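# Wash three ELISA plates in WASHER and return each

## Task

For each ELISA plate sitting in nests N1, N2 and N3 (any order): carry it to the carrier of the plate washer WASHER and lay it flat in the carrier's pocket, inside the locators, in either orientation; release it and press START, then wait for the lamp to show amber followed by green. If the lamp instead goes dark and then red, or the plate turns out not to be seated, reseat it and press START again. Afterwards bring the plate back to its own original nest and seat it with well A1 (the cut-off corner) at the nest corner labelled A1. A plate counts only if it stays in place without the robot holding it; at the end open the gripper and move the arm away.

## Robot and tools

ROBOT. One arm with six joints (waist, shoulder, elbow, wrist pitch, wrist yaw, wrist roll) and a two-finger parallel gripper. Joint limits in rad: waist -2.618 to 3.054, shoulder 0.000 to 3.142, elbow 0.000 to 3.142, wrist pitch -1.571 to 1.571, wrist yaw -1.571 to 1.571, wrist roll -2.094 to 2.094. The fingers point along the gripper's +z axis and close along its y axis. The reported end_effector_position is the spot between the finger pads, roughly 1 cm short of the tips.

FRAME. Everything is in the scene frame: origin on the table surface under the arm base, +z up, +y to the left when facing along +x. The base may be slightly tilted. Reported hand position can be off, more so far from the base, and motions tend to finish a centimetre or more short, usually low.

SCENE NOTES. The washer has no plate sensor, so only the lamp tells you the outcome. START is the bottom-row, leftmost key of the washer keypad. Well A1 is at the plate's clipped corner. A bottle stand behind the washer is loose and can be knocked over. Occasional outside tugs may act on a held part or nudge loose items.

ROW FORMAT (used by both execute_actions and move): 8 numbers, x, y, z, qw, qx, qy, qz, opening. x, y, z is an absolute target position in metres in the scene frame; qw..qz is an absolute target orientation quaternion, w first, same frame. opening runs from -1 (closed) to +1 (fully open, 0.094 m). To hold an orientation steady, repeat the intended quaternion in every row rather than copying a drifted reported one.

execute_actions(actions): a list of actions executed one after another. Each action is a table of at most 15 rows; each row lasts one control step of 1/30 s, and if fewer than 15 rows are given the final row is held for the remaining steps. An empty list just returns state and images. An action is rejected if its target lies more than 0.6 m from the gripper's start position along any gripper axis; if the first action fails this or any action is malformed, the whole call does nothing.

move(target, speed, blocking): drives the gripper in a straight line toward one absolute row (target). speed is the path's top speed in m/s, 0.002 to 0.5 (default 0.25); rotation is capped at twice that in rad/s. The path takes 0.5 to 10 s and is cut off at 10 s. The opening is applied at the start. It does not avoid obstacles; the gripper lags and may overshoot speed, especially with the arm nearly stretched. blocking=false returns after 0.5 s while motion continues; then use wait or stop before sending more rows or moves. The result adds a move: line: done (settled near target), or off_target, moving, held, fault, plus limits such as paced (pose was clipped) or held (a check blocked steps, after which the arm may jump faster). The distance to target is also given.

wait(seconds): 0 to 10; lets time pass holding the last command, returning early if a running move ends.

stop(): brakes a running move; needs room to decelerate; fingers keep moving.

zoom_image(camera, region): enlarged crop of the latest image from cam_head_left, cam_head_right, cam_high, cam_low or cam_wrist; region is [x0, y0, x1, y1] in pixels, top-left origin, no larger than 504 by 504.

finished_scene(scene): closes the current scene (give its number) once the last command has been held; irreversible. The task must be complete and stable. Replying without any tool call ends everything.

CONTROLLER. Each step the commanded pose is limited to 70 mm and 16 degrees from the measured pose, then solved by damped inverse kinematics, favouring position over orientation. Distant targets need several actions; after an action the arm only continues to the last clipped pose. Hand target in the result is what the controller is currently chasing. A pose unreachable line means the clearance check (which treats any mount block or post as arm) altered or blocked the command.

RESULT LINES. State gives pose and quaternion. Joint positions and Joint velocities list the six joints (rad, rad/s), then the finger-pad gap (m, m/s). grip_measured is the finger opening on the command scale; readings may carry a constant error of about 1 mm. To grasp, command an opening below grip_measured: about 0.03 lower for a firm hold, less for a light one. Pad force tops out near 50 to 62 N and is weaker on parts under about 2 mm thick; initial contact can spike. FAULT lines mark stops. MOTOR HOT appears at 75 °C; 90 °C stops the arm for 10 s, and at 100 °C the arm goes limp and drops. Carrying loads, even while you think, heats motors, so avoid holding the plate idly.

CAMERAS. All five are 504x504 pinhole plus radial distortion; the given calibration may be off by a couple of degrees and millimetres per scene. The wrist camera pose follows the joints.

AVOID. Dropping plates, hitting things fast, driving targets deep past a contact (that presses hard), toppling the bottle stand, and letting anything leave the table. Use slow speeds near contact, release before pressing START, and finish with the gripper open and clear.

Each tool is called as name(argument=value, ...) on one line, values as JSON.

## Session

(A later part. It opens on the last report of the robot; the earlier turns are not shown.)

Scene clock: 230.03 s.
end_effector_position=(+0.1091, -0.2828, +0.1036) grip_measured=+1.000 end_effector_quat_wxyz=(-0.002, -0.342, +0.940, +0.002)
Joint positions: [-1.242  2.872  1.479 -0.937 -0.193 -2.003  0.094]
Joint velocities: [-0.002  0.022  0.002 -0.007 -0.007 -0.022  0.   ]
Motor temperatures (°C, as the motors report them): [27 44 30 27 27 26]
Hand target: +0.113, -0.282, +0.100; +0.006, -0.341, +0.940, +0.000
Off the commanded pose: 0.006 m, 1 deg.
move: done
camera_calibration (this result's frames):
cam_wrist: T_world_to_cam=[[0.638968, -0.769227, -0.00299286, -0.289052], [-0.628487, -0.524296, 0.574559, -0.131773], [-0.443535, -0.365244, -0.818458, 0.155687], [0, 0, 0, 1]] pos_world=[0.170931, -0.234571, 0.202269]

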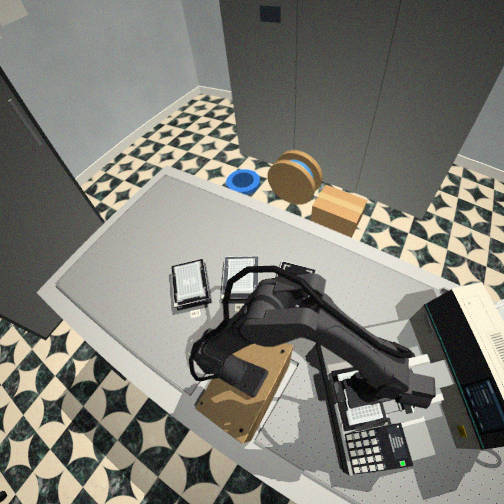

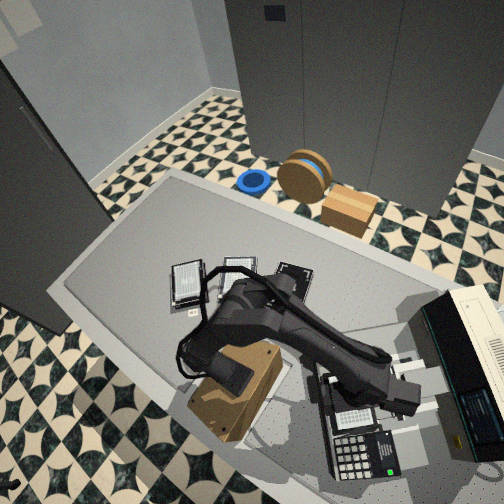

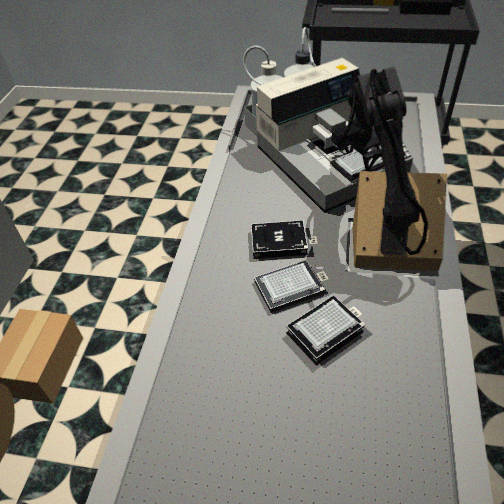

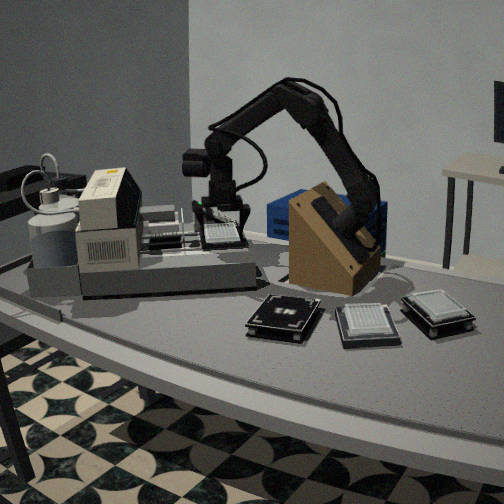

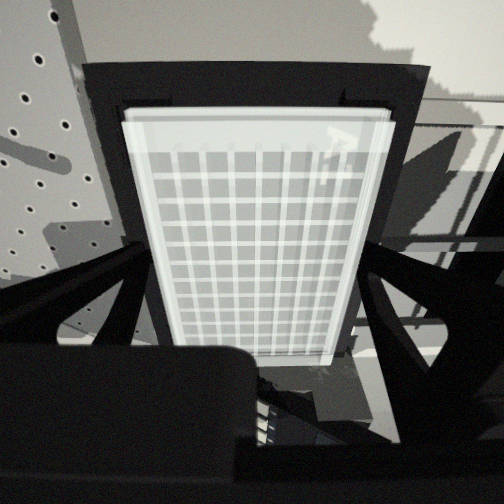

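move(target=[0.111,-0.284,0.102,0.0,-0.341,0.94,0,0.74], speed=0.008)

move(target=[0.112,-0.286,0.19,0.0,-0.33,0.944,0,0.74], speed=0.06)

move(target=[0.28,-0.19,0.19,0,-0.2,0.98,0,0.74], speed=0.15)

move(target=[0.337,0.026,0.13,0.01,-0.118,0.993,0,0.74], speed=0.15)

move(target=[0.338,0.028,0.068,0.02,-0.118,0.9928,0,0.74], speed=0.025)

Scene clock: 237.13 s.
end_effector_position=(+0.1096, -0.2839, +0.1036) grip_measured=+0.772 end_effector_quat_wxyz=(-0.001, -0.342, +0.940, -0.001)
Joint positions: [-1.242  2.872  1.479 -0.932 -0.194 -2.003  0.083]
Joint velocities: [-0.002  0.007  0.002  0.037  0.022  0.022 -0.001]
Motor temperatures (°C, as the motors report them): [27 43 30 27 27 26]
Hand target: +0.111, -0.284, +0.102; -0.000, -0.341, +0.940, +0.000
Off the commanded pose: 0.002 m, 0 deg.
move: done
camera_calibration (this result's frames):
cam_wrist: T_world_to_cam=[[0.63942, -0.768855, 0.0019078, -0.290695], [-0.629548, -0.522137, 0.575362, -0.131389], [-0.441374, -0.369099, -0.817896, 0.154115], [0, 0, 0, 1]] pos_world=[0.171183, -0.235222, 0.202201]

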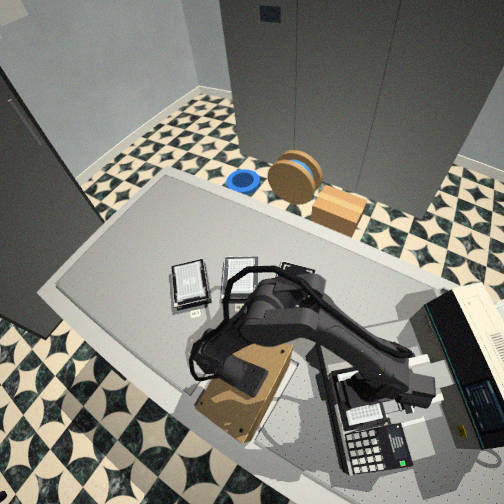

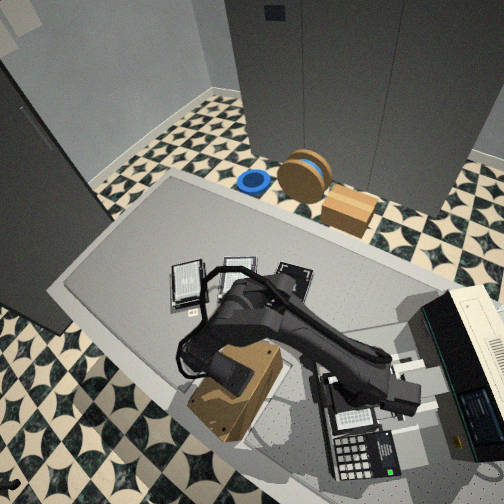

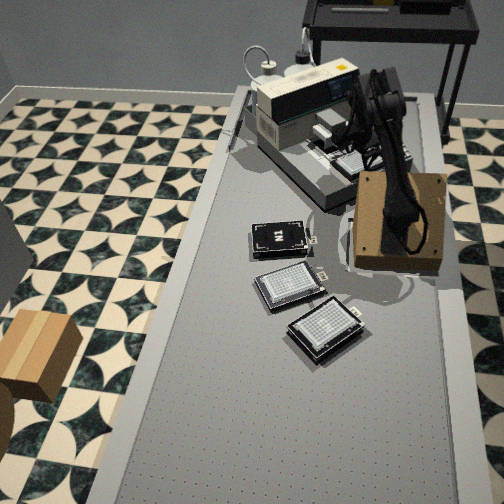

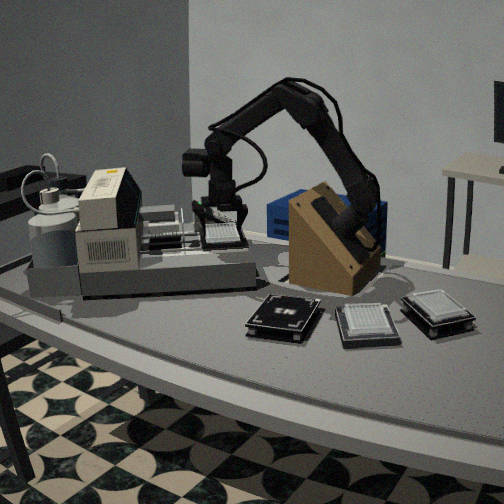

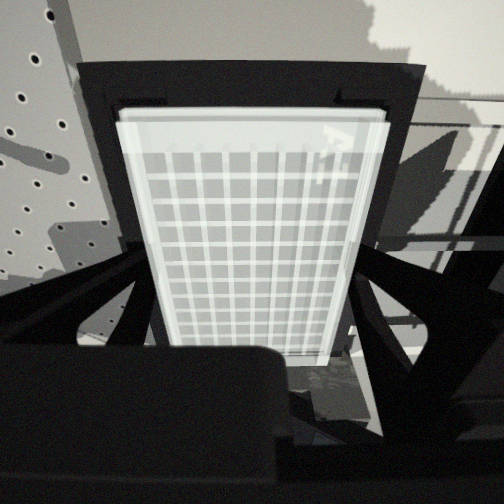

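Scene clock: 239.07 s.
end_effector_position=(+0.1127, -0.2852, +0.1680) grip_measured=+0.772 end_effector_quat_wxyz=(-0.004, -0.331, +0.943, +0.019)
Joint positions: [-1.265  2.85   1.707 -1.225 -0.169 -2.003  0.083]
Joint velocities: [-0.007  0.007 -0.007 -0.051 -0.037 -0.066  0.   ]
Motor temperatures (°C, as the motors report them): [27 43 30 27 27 26]
Hand target: +0.113, -0.288, +0.189; +0.000, -0.330, +0.944, -0.000
Off the commanded pose: 0.022 m, 2 deg.
move: off_target
camera_calibration (this result's frames):
cam_wrist: T_world_to_cam=[[0.62112, -0.782855, -0.0367242, -0.289171], [-0.630664, -0.527091, 0.569595, -0.167521], [-0.465267, -0.330626, -0.821105, 0.221875], [0, 0, 0, 1]] pos_world=[0.177191, -0.24132, 0.266982]

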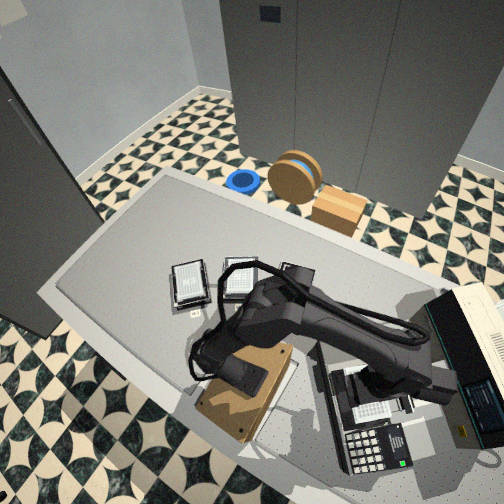

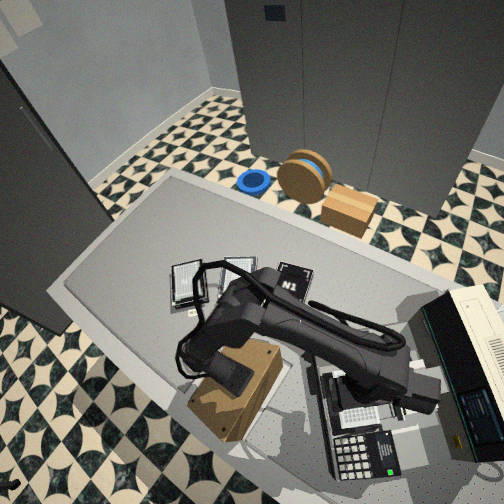

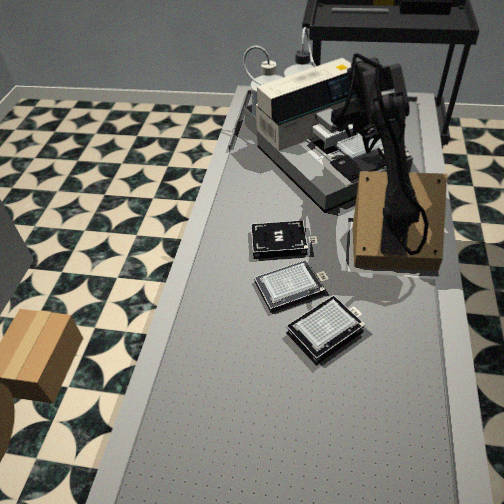

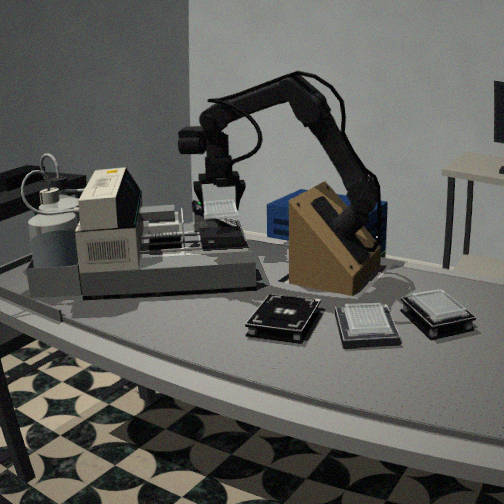

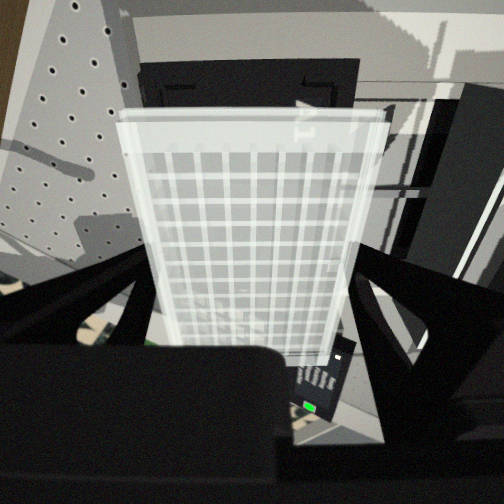

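Scene clock: 240.93 s.
end_effector_position=(+0.2694, -0.1937, +0.1716) grip_measured=+0.772 end_effector_quat_wxyz=(-0.022, -0.198, +0.980, +0.007)
Joint positions: [-0.814  2.704  1.75  -1.292 -0.44  -1.374  0.083]
Joint velocities: [ 0.007 -0.002  0.012  0.037 -0.081  0.007  0.   ]
Motor temperatures (°C, as the motors report them): [27 44 30 27 27 26]
Hand target: +0.277, -0.192, +0.189; -0.005, -0.196, +0.981, -0.003
Off the commanded pose: 0.022 m, 3 deg.
move: off_target
camera_calibration (this result's frames):
cam_wrist: T_world_to_cam=[[0.384489, -0.922866, -0.0220487, -0.280668], [-0.7292, -0.318276, 0.605778, 0.0383242], [-0.56607, -0.216837, -0.795328, 0.372795], [0, 0, 0, 1]] pos_world=[0.346888, -0.165985, 0.26709]

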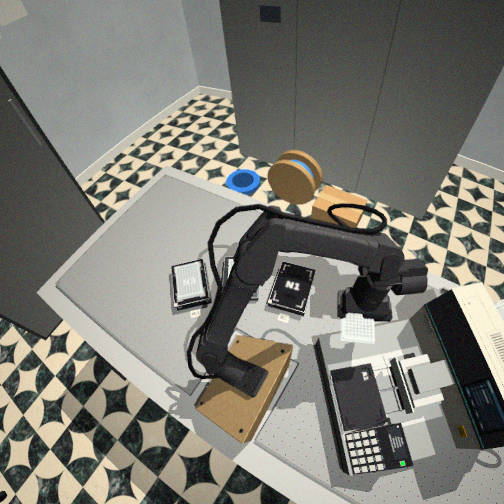

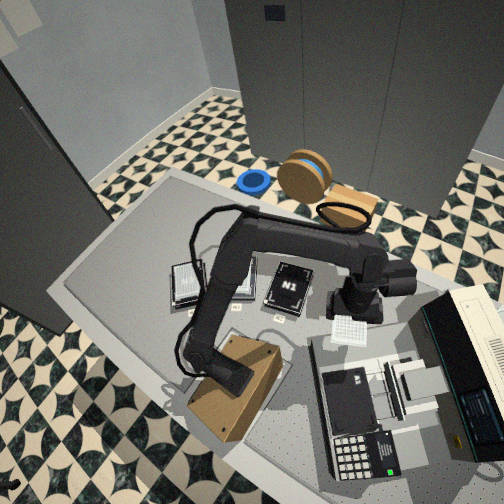

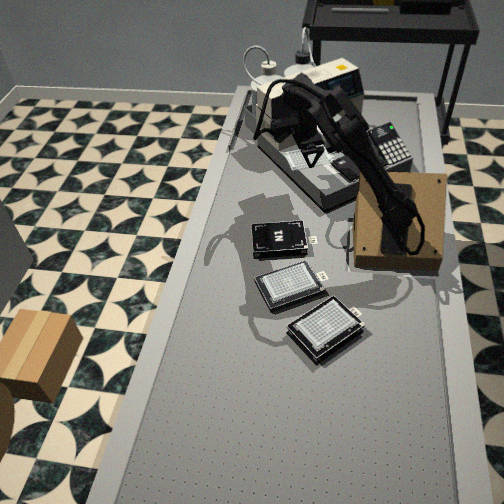

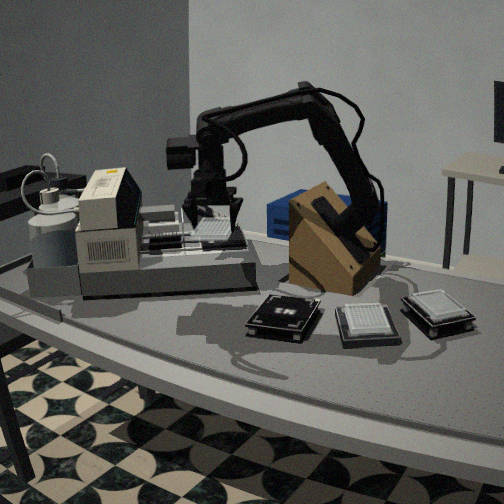

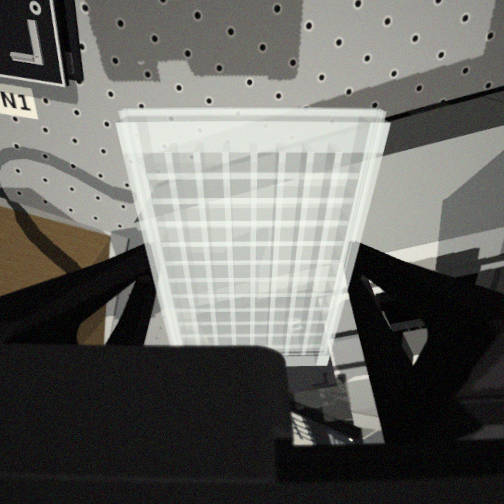

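Scene clock: 243.07 s.
end_effector_position=(+0.3289, +0.0218, +0.1224) grip_measured=+0.772 end_effector_quat_wxyz=(-0.015, -0.112, +0.994, -0.003)
Joint positions: [-0.299  2.185  1.344 -1.082 -0.7   -0.651  0.083]
Joint velocities: [ 0.012 -0.002 -0.032  0.037 -0.037  0.081  0.001]
Motor temperatures (°C, as the motors report them): [28 43 30 27 27 26]
Hand target: +0.334, +0.023, +0.131; +0.007, -0.115, +0.993, -0.006
Off the commanded pose: 0.012 m, 3 deg.
move: off_target
camera_calibration (this result's frames):
cam_wrist: T_world_to_cam=[[0.218741, -0.975777, 0.00324504, -0.0532215], [-0.78237, -0.173396, 0.59819, 0.195368], [-0.583137, -0.133388, -0.801348, 0.418532], [0, 0, 0, 1]] pos_world=[0.408554, 0.0377706, 0.218695]

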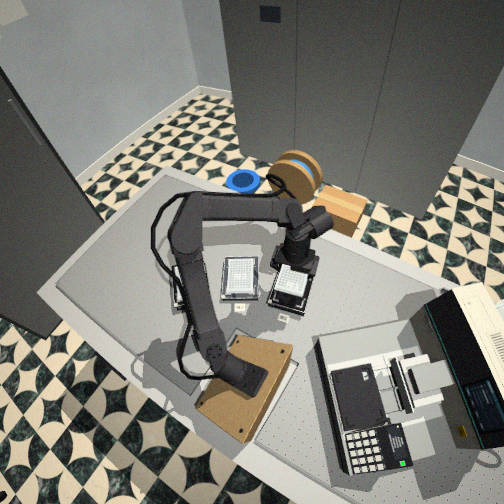

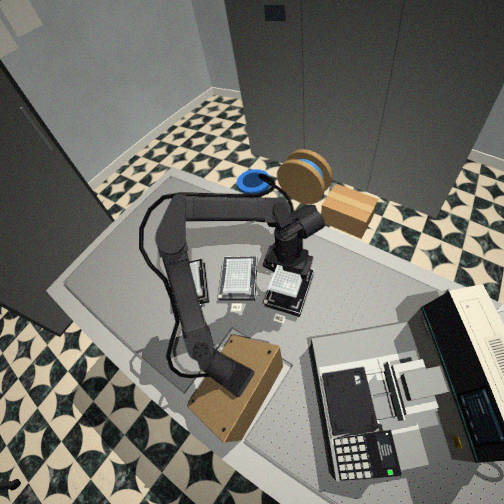

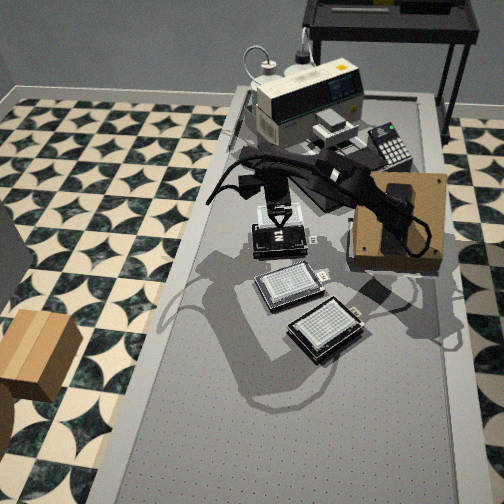

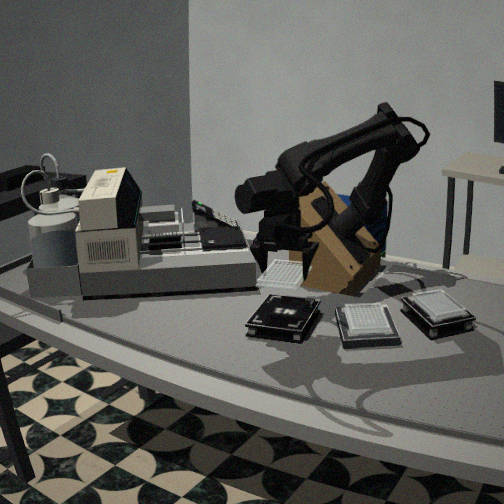

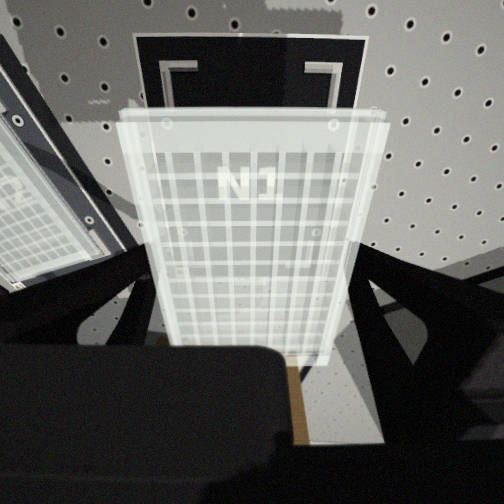

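Scene clock: 245.70 s.
end_effector_position=(+0.3337, +0.0282, +0.0667) grip_measured=+0.772 end_effector_quat_wxyz=(+0.008, -0.118, +0.993, -0.005)
Joint positions: [-0.182  2.185  1.179 -0.758 -0.748 -0.473  0.083]
Joint velocities: [-0.022 -0.007 -0.007  0.022 -0.007 -0.051 -0.001]
Motor temperatures (°C, as the motors report them): [28 43 30 27 27 26]
Hand target: +0.336, +0.027, +0.068; +0.019, -0.118, +0.993, -0.002
Off the commanded pose: 0.004 m, 1 deg.
move: done
camera_calibration (this result's frames):
cam_wrist: T_world_to_cam=[[0.230552, -0.972978, 0.0126186, -0.0524687], [-0.80756, -0.184089, 0.560319, 0.244796], [-0.542855, -0.139373, -0.828181, 0.3661], [0, 0, 0, 1]] pos_world=[0.408523, 0.0450378, 0.166695]

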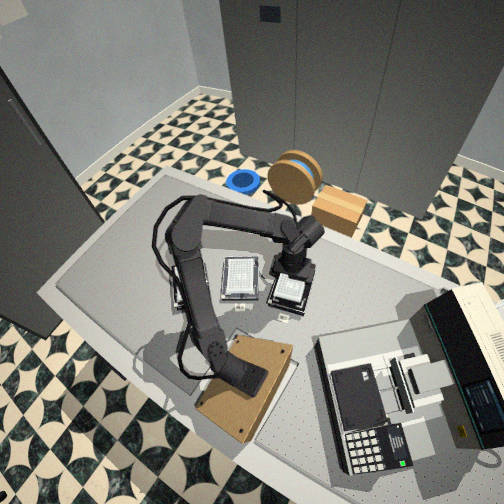

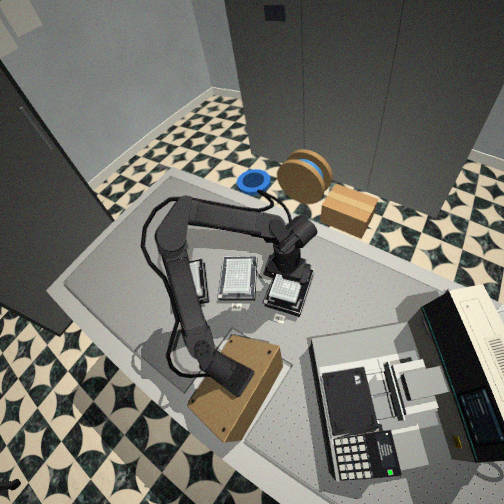

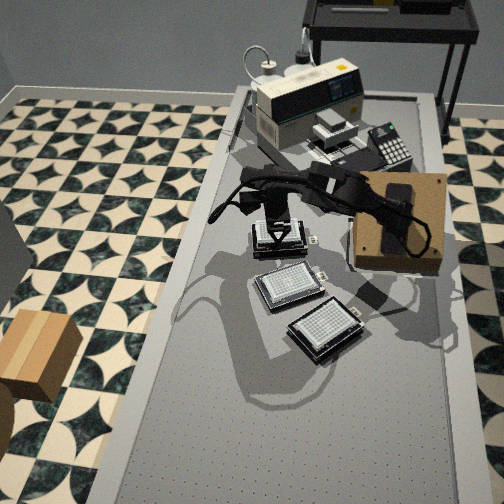

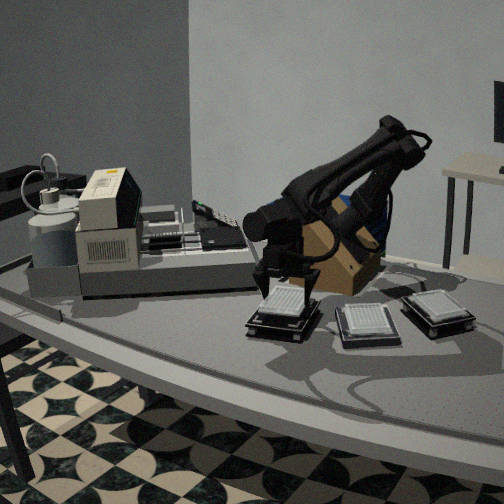

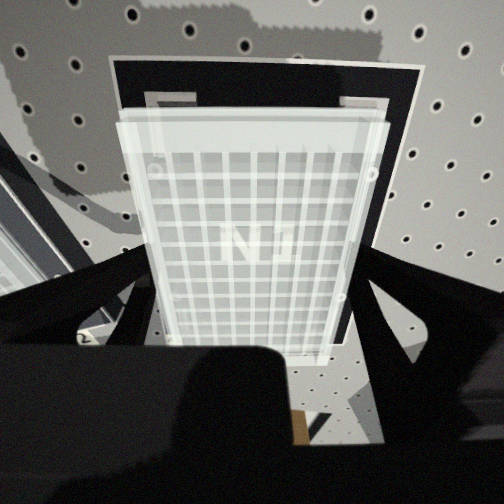

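Target measured (0.331,0.0225), qw≈-0.005, qx≈-0.107.

move(target=[0.334,0.022,0.056,0.005,-0.107,0.9942,0,0.74], speed=0.008)

Scene clock: 250.40 s.
end_effector_position=(+0.3304, +0.0241, +0.0573) grip_measured=+0.772 end_effector_quat_wxyz=(-0.002, -0.107, +0.994, -0.002)
Joint positions: [-0.173  2.216  1.179 -0.749 -0.749 -0.458  0.083]
Joint velocities: [-0.002  0.002  0.002 -0.066  0.007  0.007  0.   ]
Motor temperatures (°C, as the motors report them): [29 42 30 27 27 26]
Hand target: +0.334, +0.022, +0.056; +0.005, -0.107, +0.994, +0.000
Off the commanded pose: 0.004 m, 1 deg.
move: done
camera_calibration (this result's frames):
cam_wrist: T_world_to_cam=[[0.208584, -0.977997, 0.00387992, -0.0476581], [-0.799106, -0.168141, 0.577198, 0.242437], [-0.563845, -0.123495, -0.816595, 0.361832], [0, 0, 0, 1]] pos_world=[0.407691, 0.0388384, 0.155721]

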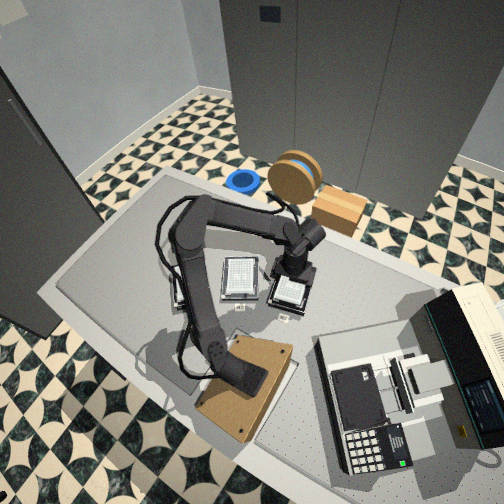

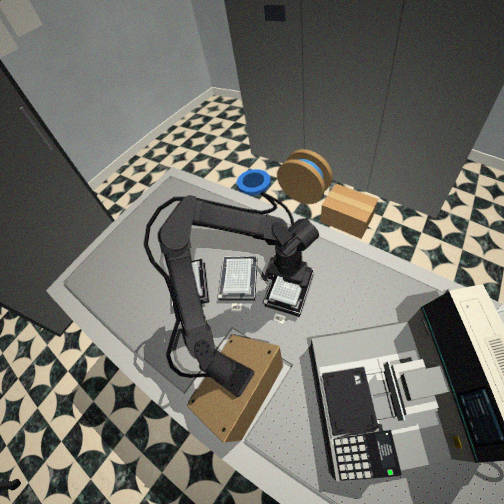

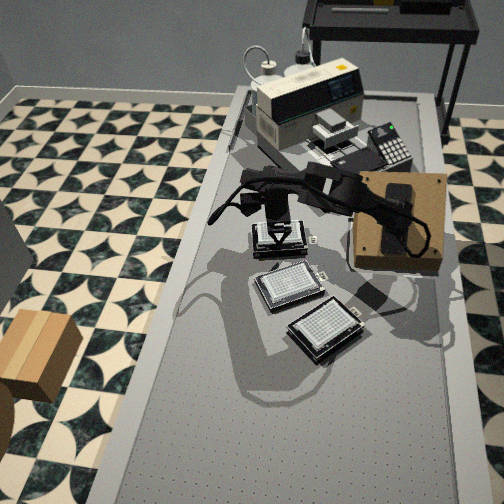

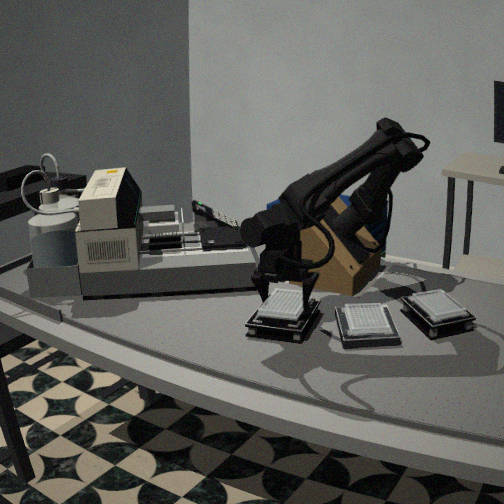

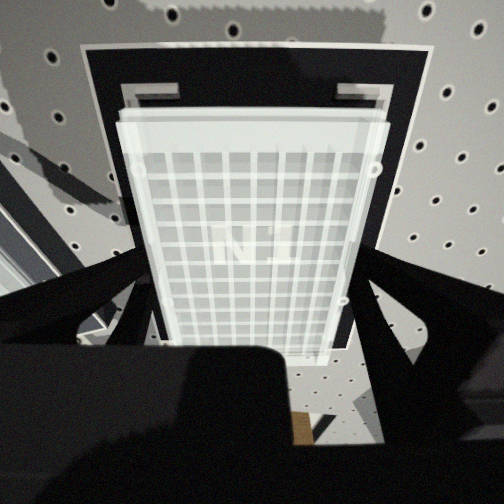

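move(target=[0.3345,0.020,0.046,0.005,-0.107,0.9942,0,0.74], speed=0.006)

Scene clock: 255.37 s.
end_effector_position=(+0.3357, +0.0242, +0.0490) grip_measured=+0.772 end_effector_quat_wxyz=(+0.001, -0.114, +0.993, -0.005)
Joint positions: [-0.152  2.231  1.179 -0.703 -0.749 -0.436  0.083]
Joint velocities: [-0.002 -0.012 -0.012 -0.051 -0.007  0.081  0.   ]
Motor temperatures (°C, as the motors report them): [29 41 29 27 27 26]
Hand target: +0.334, +0.020, +0.046; +0.005, -0.107, +0.994, -0.000
Off the commanded pose: 0.005 m, 1 deg.
move: done
camera_calibration (this result's frames):
cam_wrist: T_world_to_cam=[[0.222478, -0.974871, 0.0114273, -0.0537733], [-0.801046, -0.176102, 0.572113, 0.252567], [-0.555724, -0.136436, -0.820095, 0.35579], [0, 0, 0, 1]] pos_world=[0.412002, 0.0405983, 0.147899]

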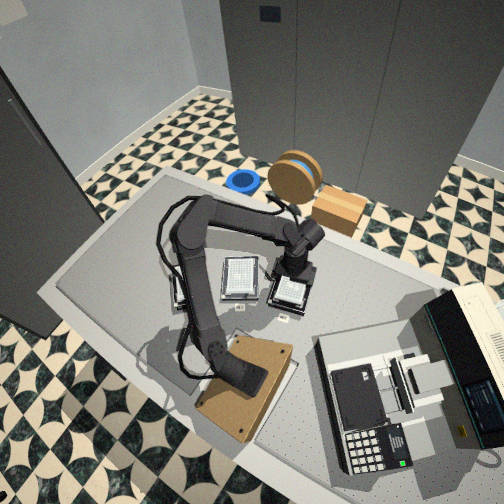

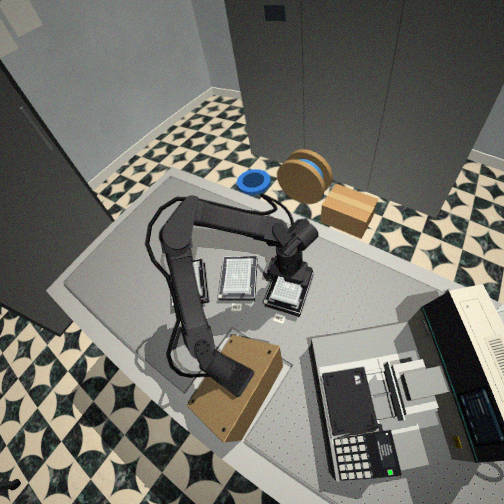

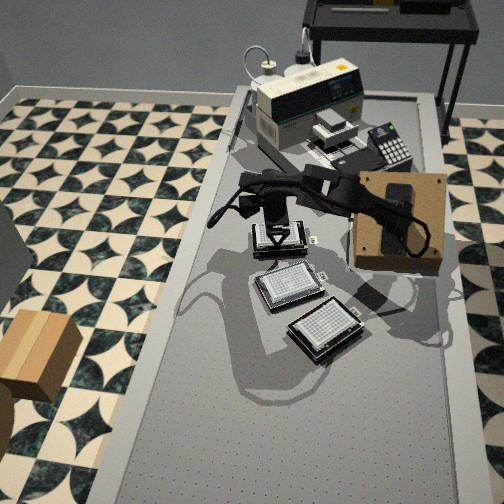

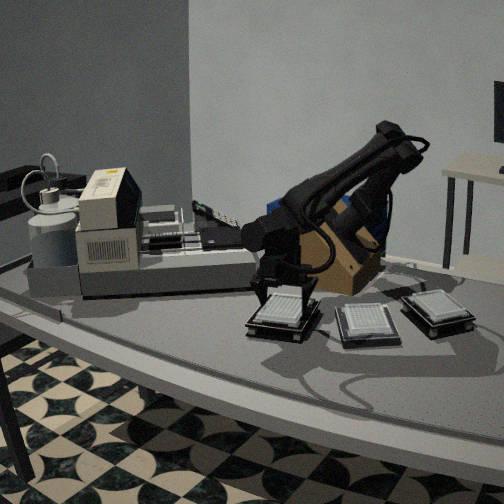

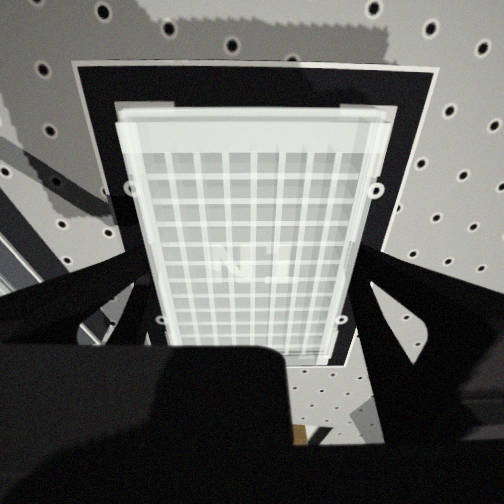

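Elbow stuck; pull back 4 mm (near end is likely inside, so its locators will stop it).

move(target=[0.328,0.021,0.048,0.0,-0.107,0.9942,0,0.74], speed=0.005)

Scene clock: 259.50 s.
end_effector_position=(+0.3350, +0.0241, +0.0481) grip_measured=+0.772 end_effector_quat_wxyz=(+0.000, -0.114, +0.993, -0.006)
Joint positions: [-0.15   2.231  1.177 -0.701 -0.747 -0.436  0.083]
Joint velocities: [-0.002  0.007 -0.012  0.081 -0.007 -0.081 -0.001]
Motor temperatures (°C, as the motors report them): [29 40 29 27 27 26]
Hand target: +0.328, +0.021, +0.048; -0.000, -0.107, +0.994, +0.000
Off the commanded pose: 0.008 m, 1 deg.
move: done
camera_calibration (this result's frames):
cam_wrist: T_world_to_cam=[[0.223341, -0.974655, 0.0128978, -0.0540244], [-0.799756, -0.175667, 0.574048, 0.25202], [-0.557233, -0.138524, -0.81872, 0.355205], [0, 0, 0, 1]] pos_world=[0.411552, 0.0408206, 0.146838]

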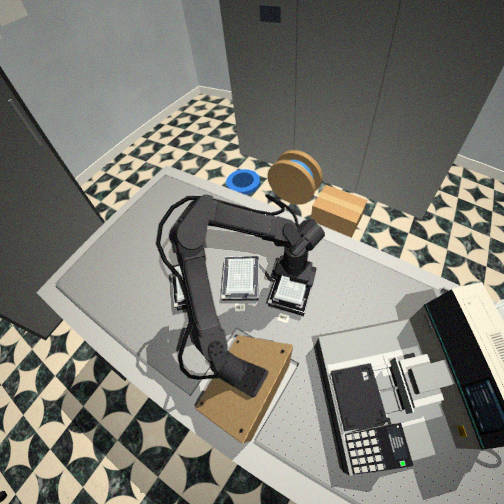

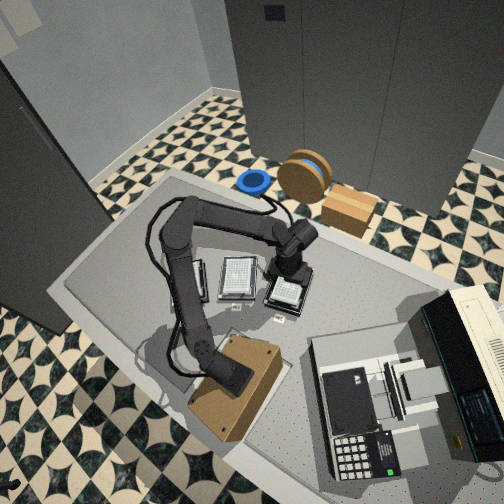

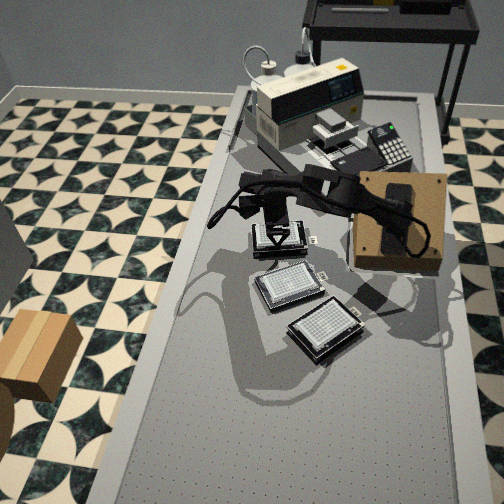

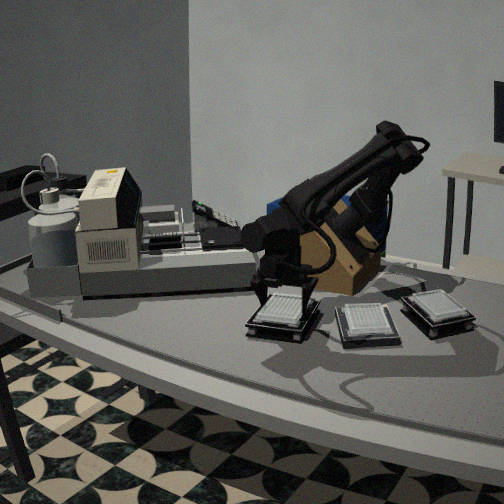

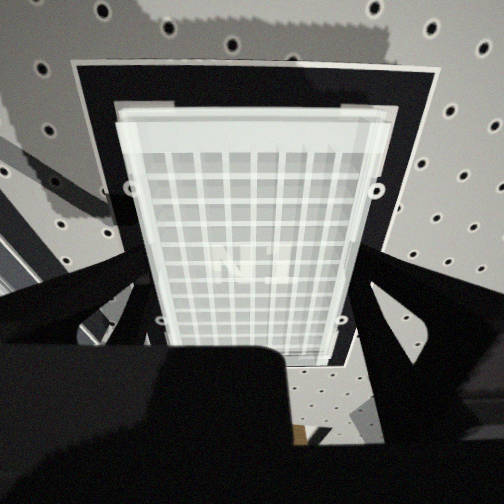

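move(target=[0.324,0.021,0.054,0.0,-0.107,0.9942,0,0.74], speed=0.006)

Scene clock: 264.63 s.
end_effector_position=(+0.3333, +0.0237, +0.0485) grip_measured=+0.772 end_effector_quat_wxyz=(+0.002, -0.118, +0.993, -0.001)
Joint positions: [-0.156  2.231  1.169 -0.699 -0.756 -0.452  0.083]
Joint velocities: [ 0.012  0.017 -0.007  0.051  0.037  0.007 -0.   ]
Motor temperatures (°C, as the motors report them): [30 40 29 27 27 26]
Hand target: +0.324, +0.021, +0.054; -0.000, -0.107, +0.994, +0.001
Off the commanded pose: 0.011 m, 1 deg.
move: off_target
camera_calibration (this result's frames):
cam_wrist: T_world_to_cam=[[0.231115, -0.97292, 0.00348734, -0.0562883], [-0.799452, -0.187863, 0.5706, 0.250701], [-0.554493, -0.134662, -0.821221, 0.353606], [0, 0, 0, 1]] pos_world=[0.409505, 0.0399508, 0.147534]

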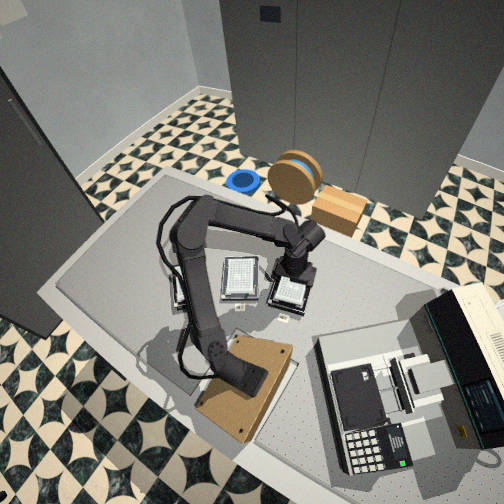

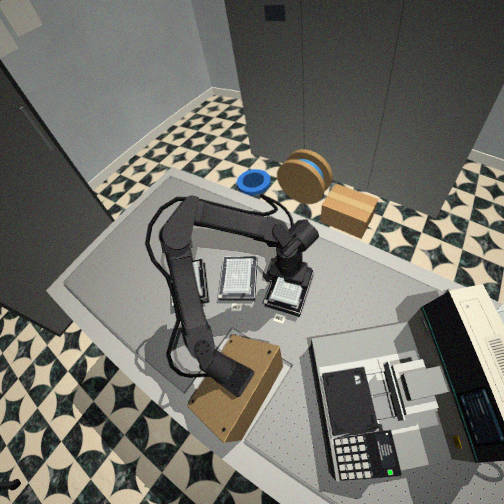

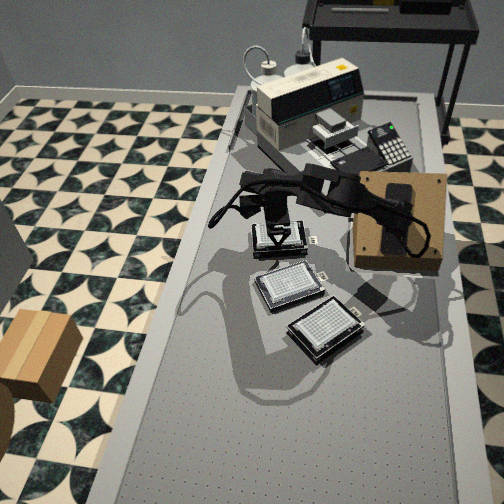

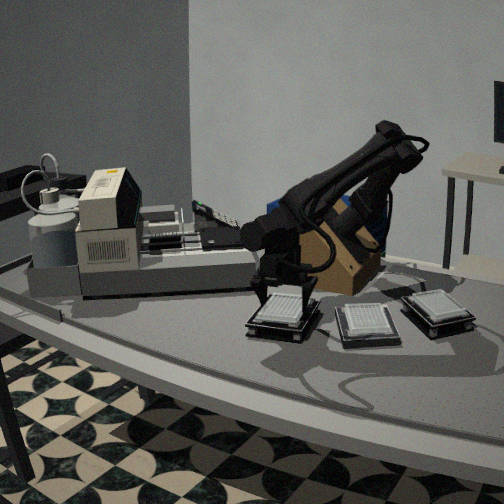

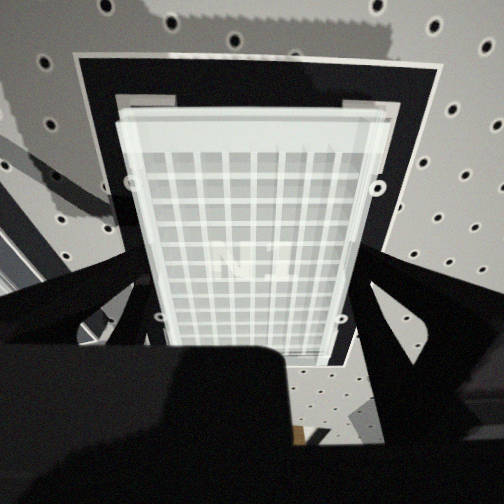

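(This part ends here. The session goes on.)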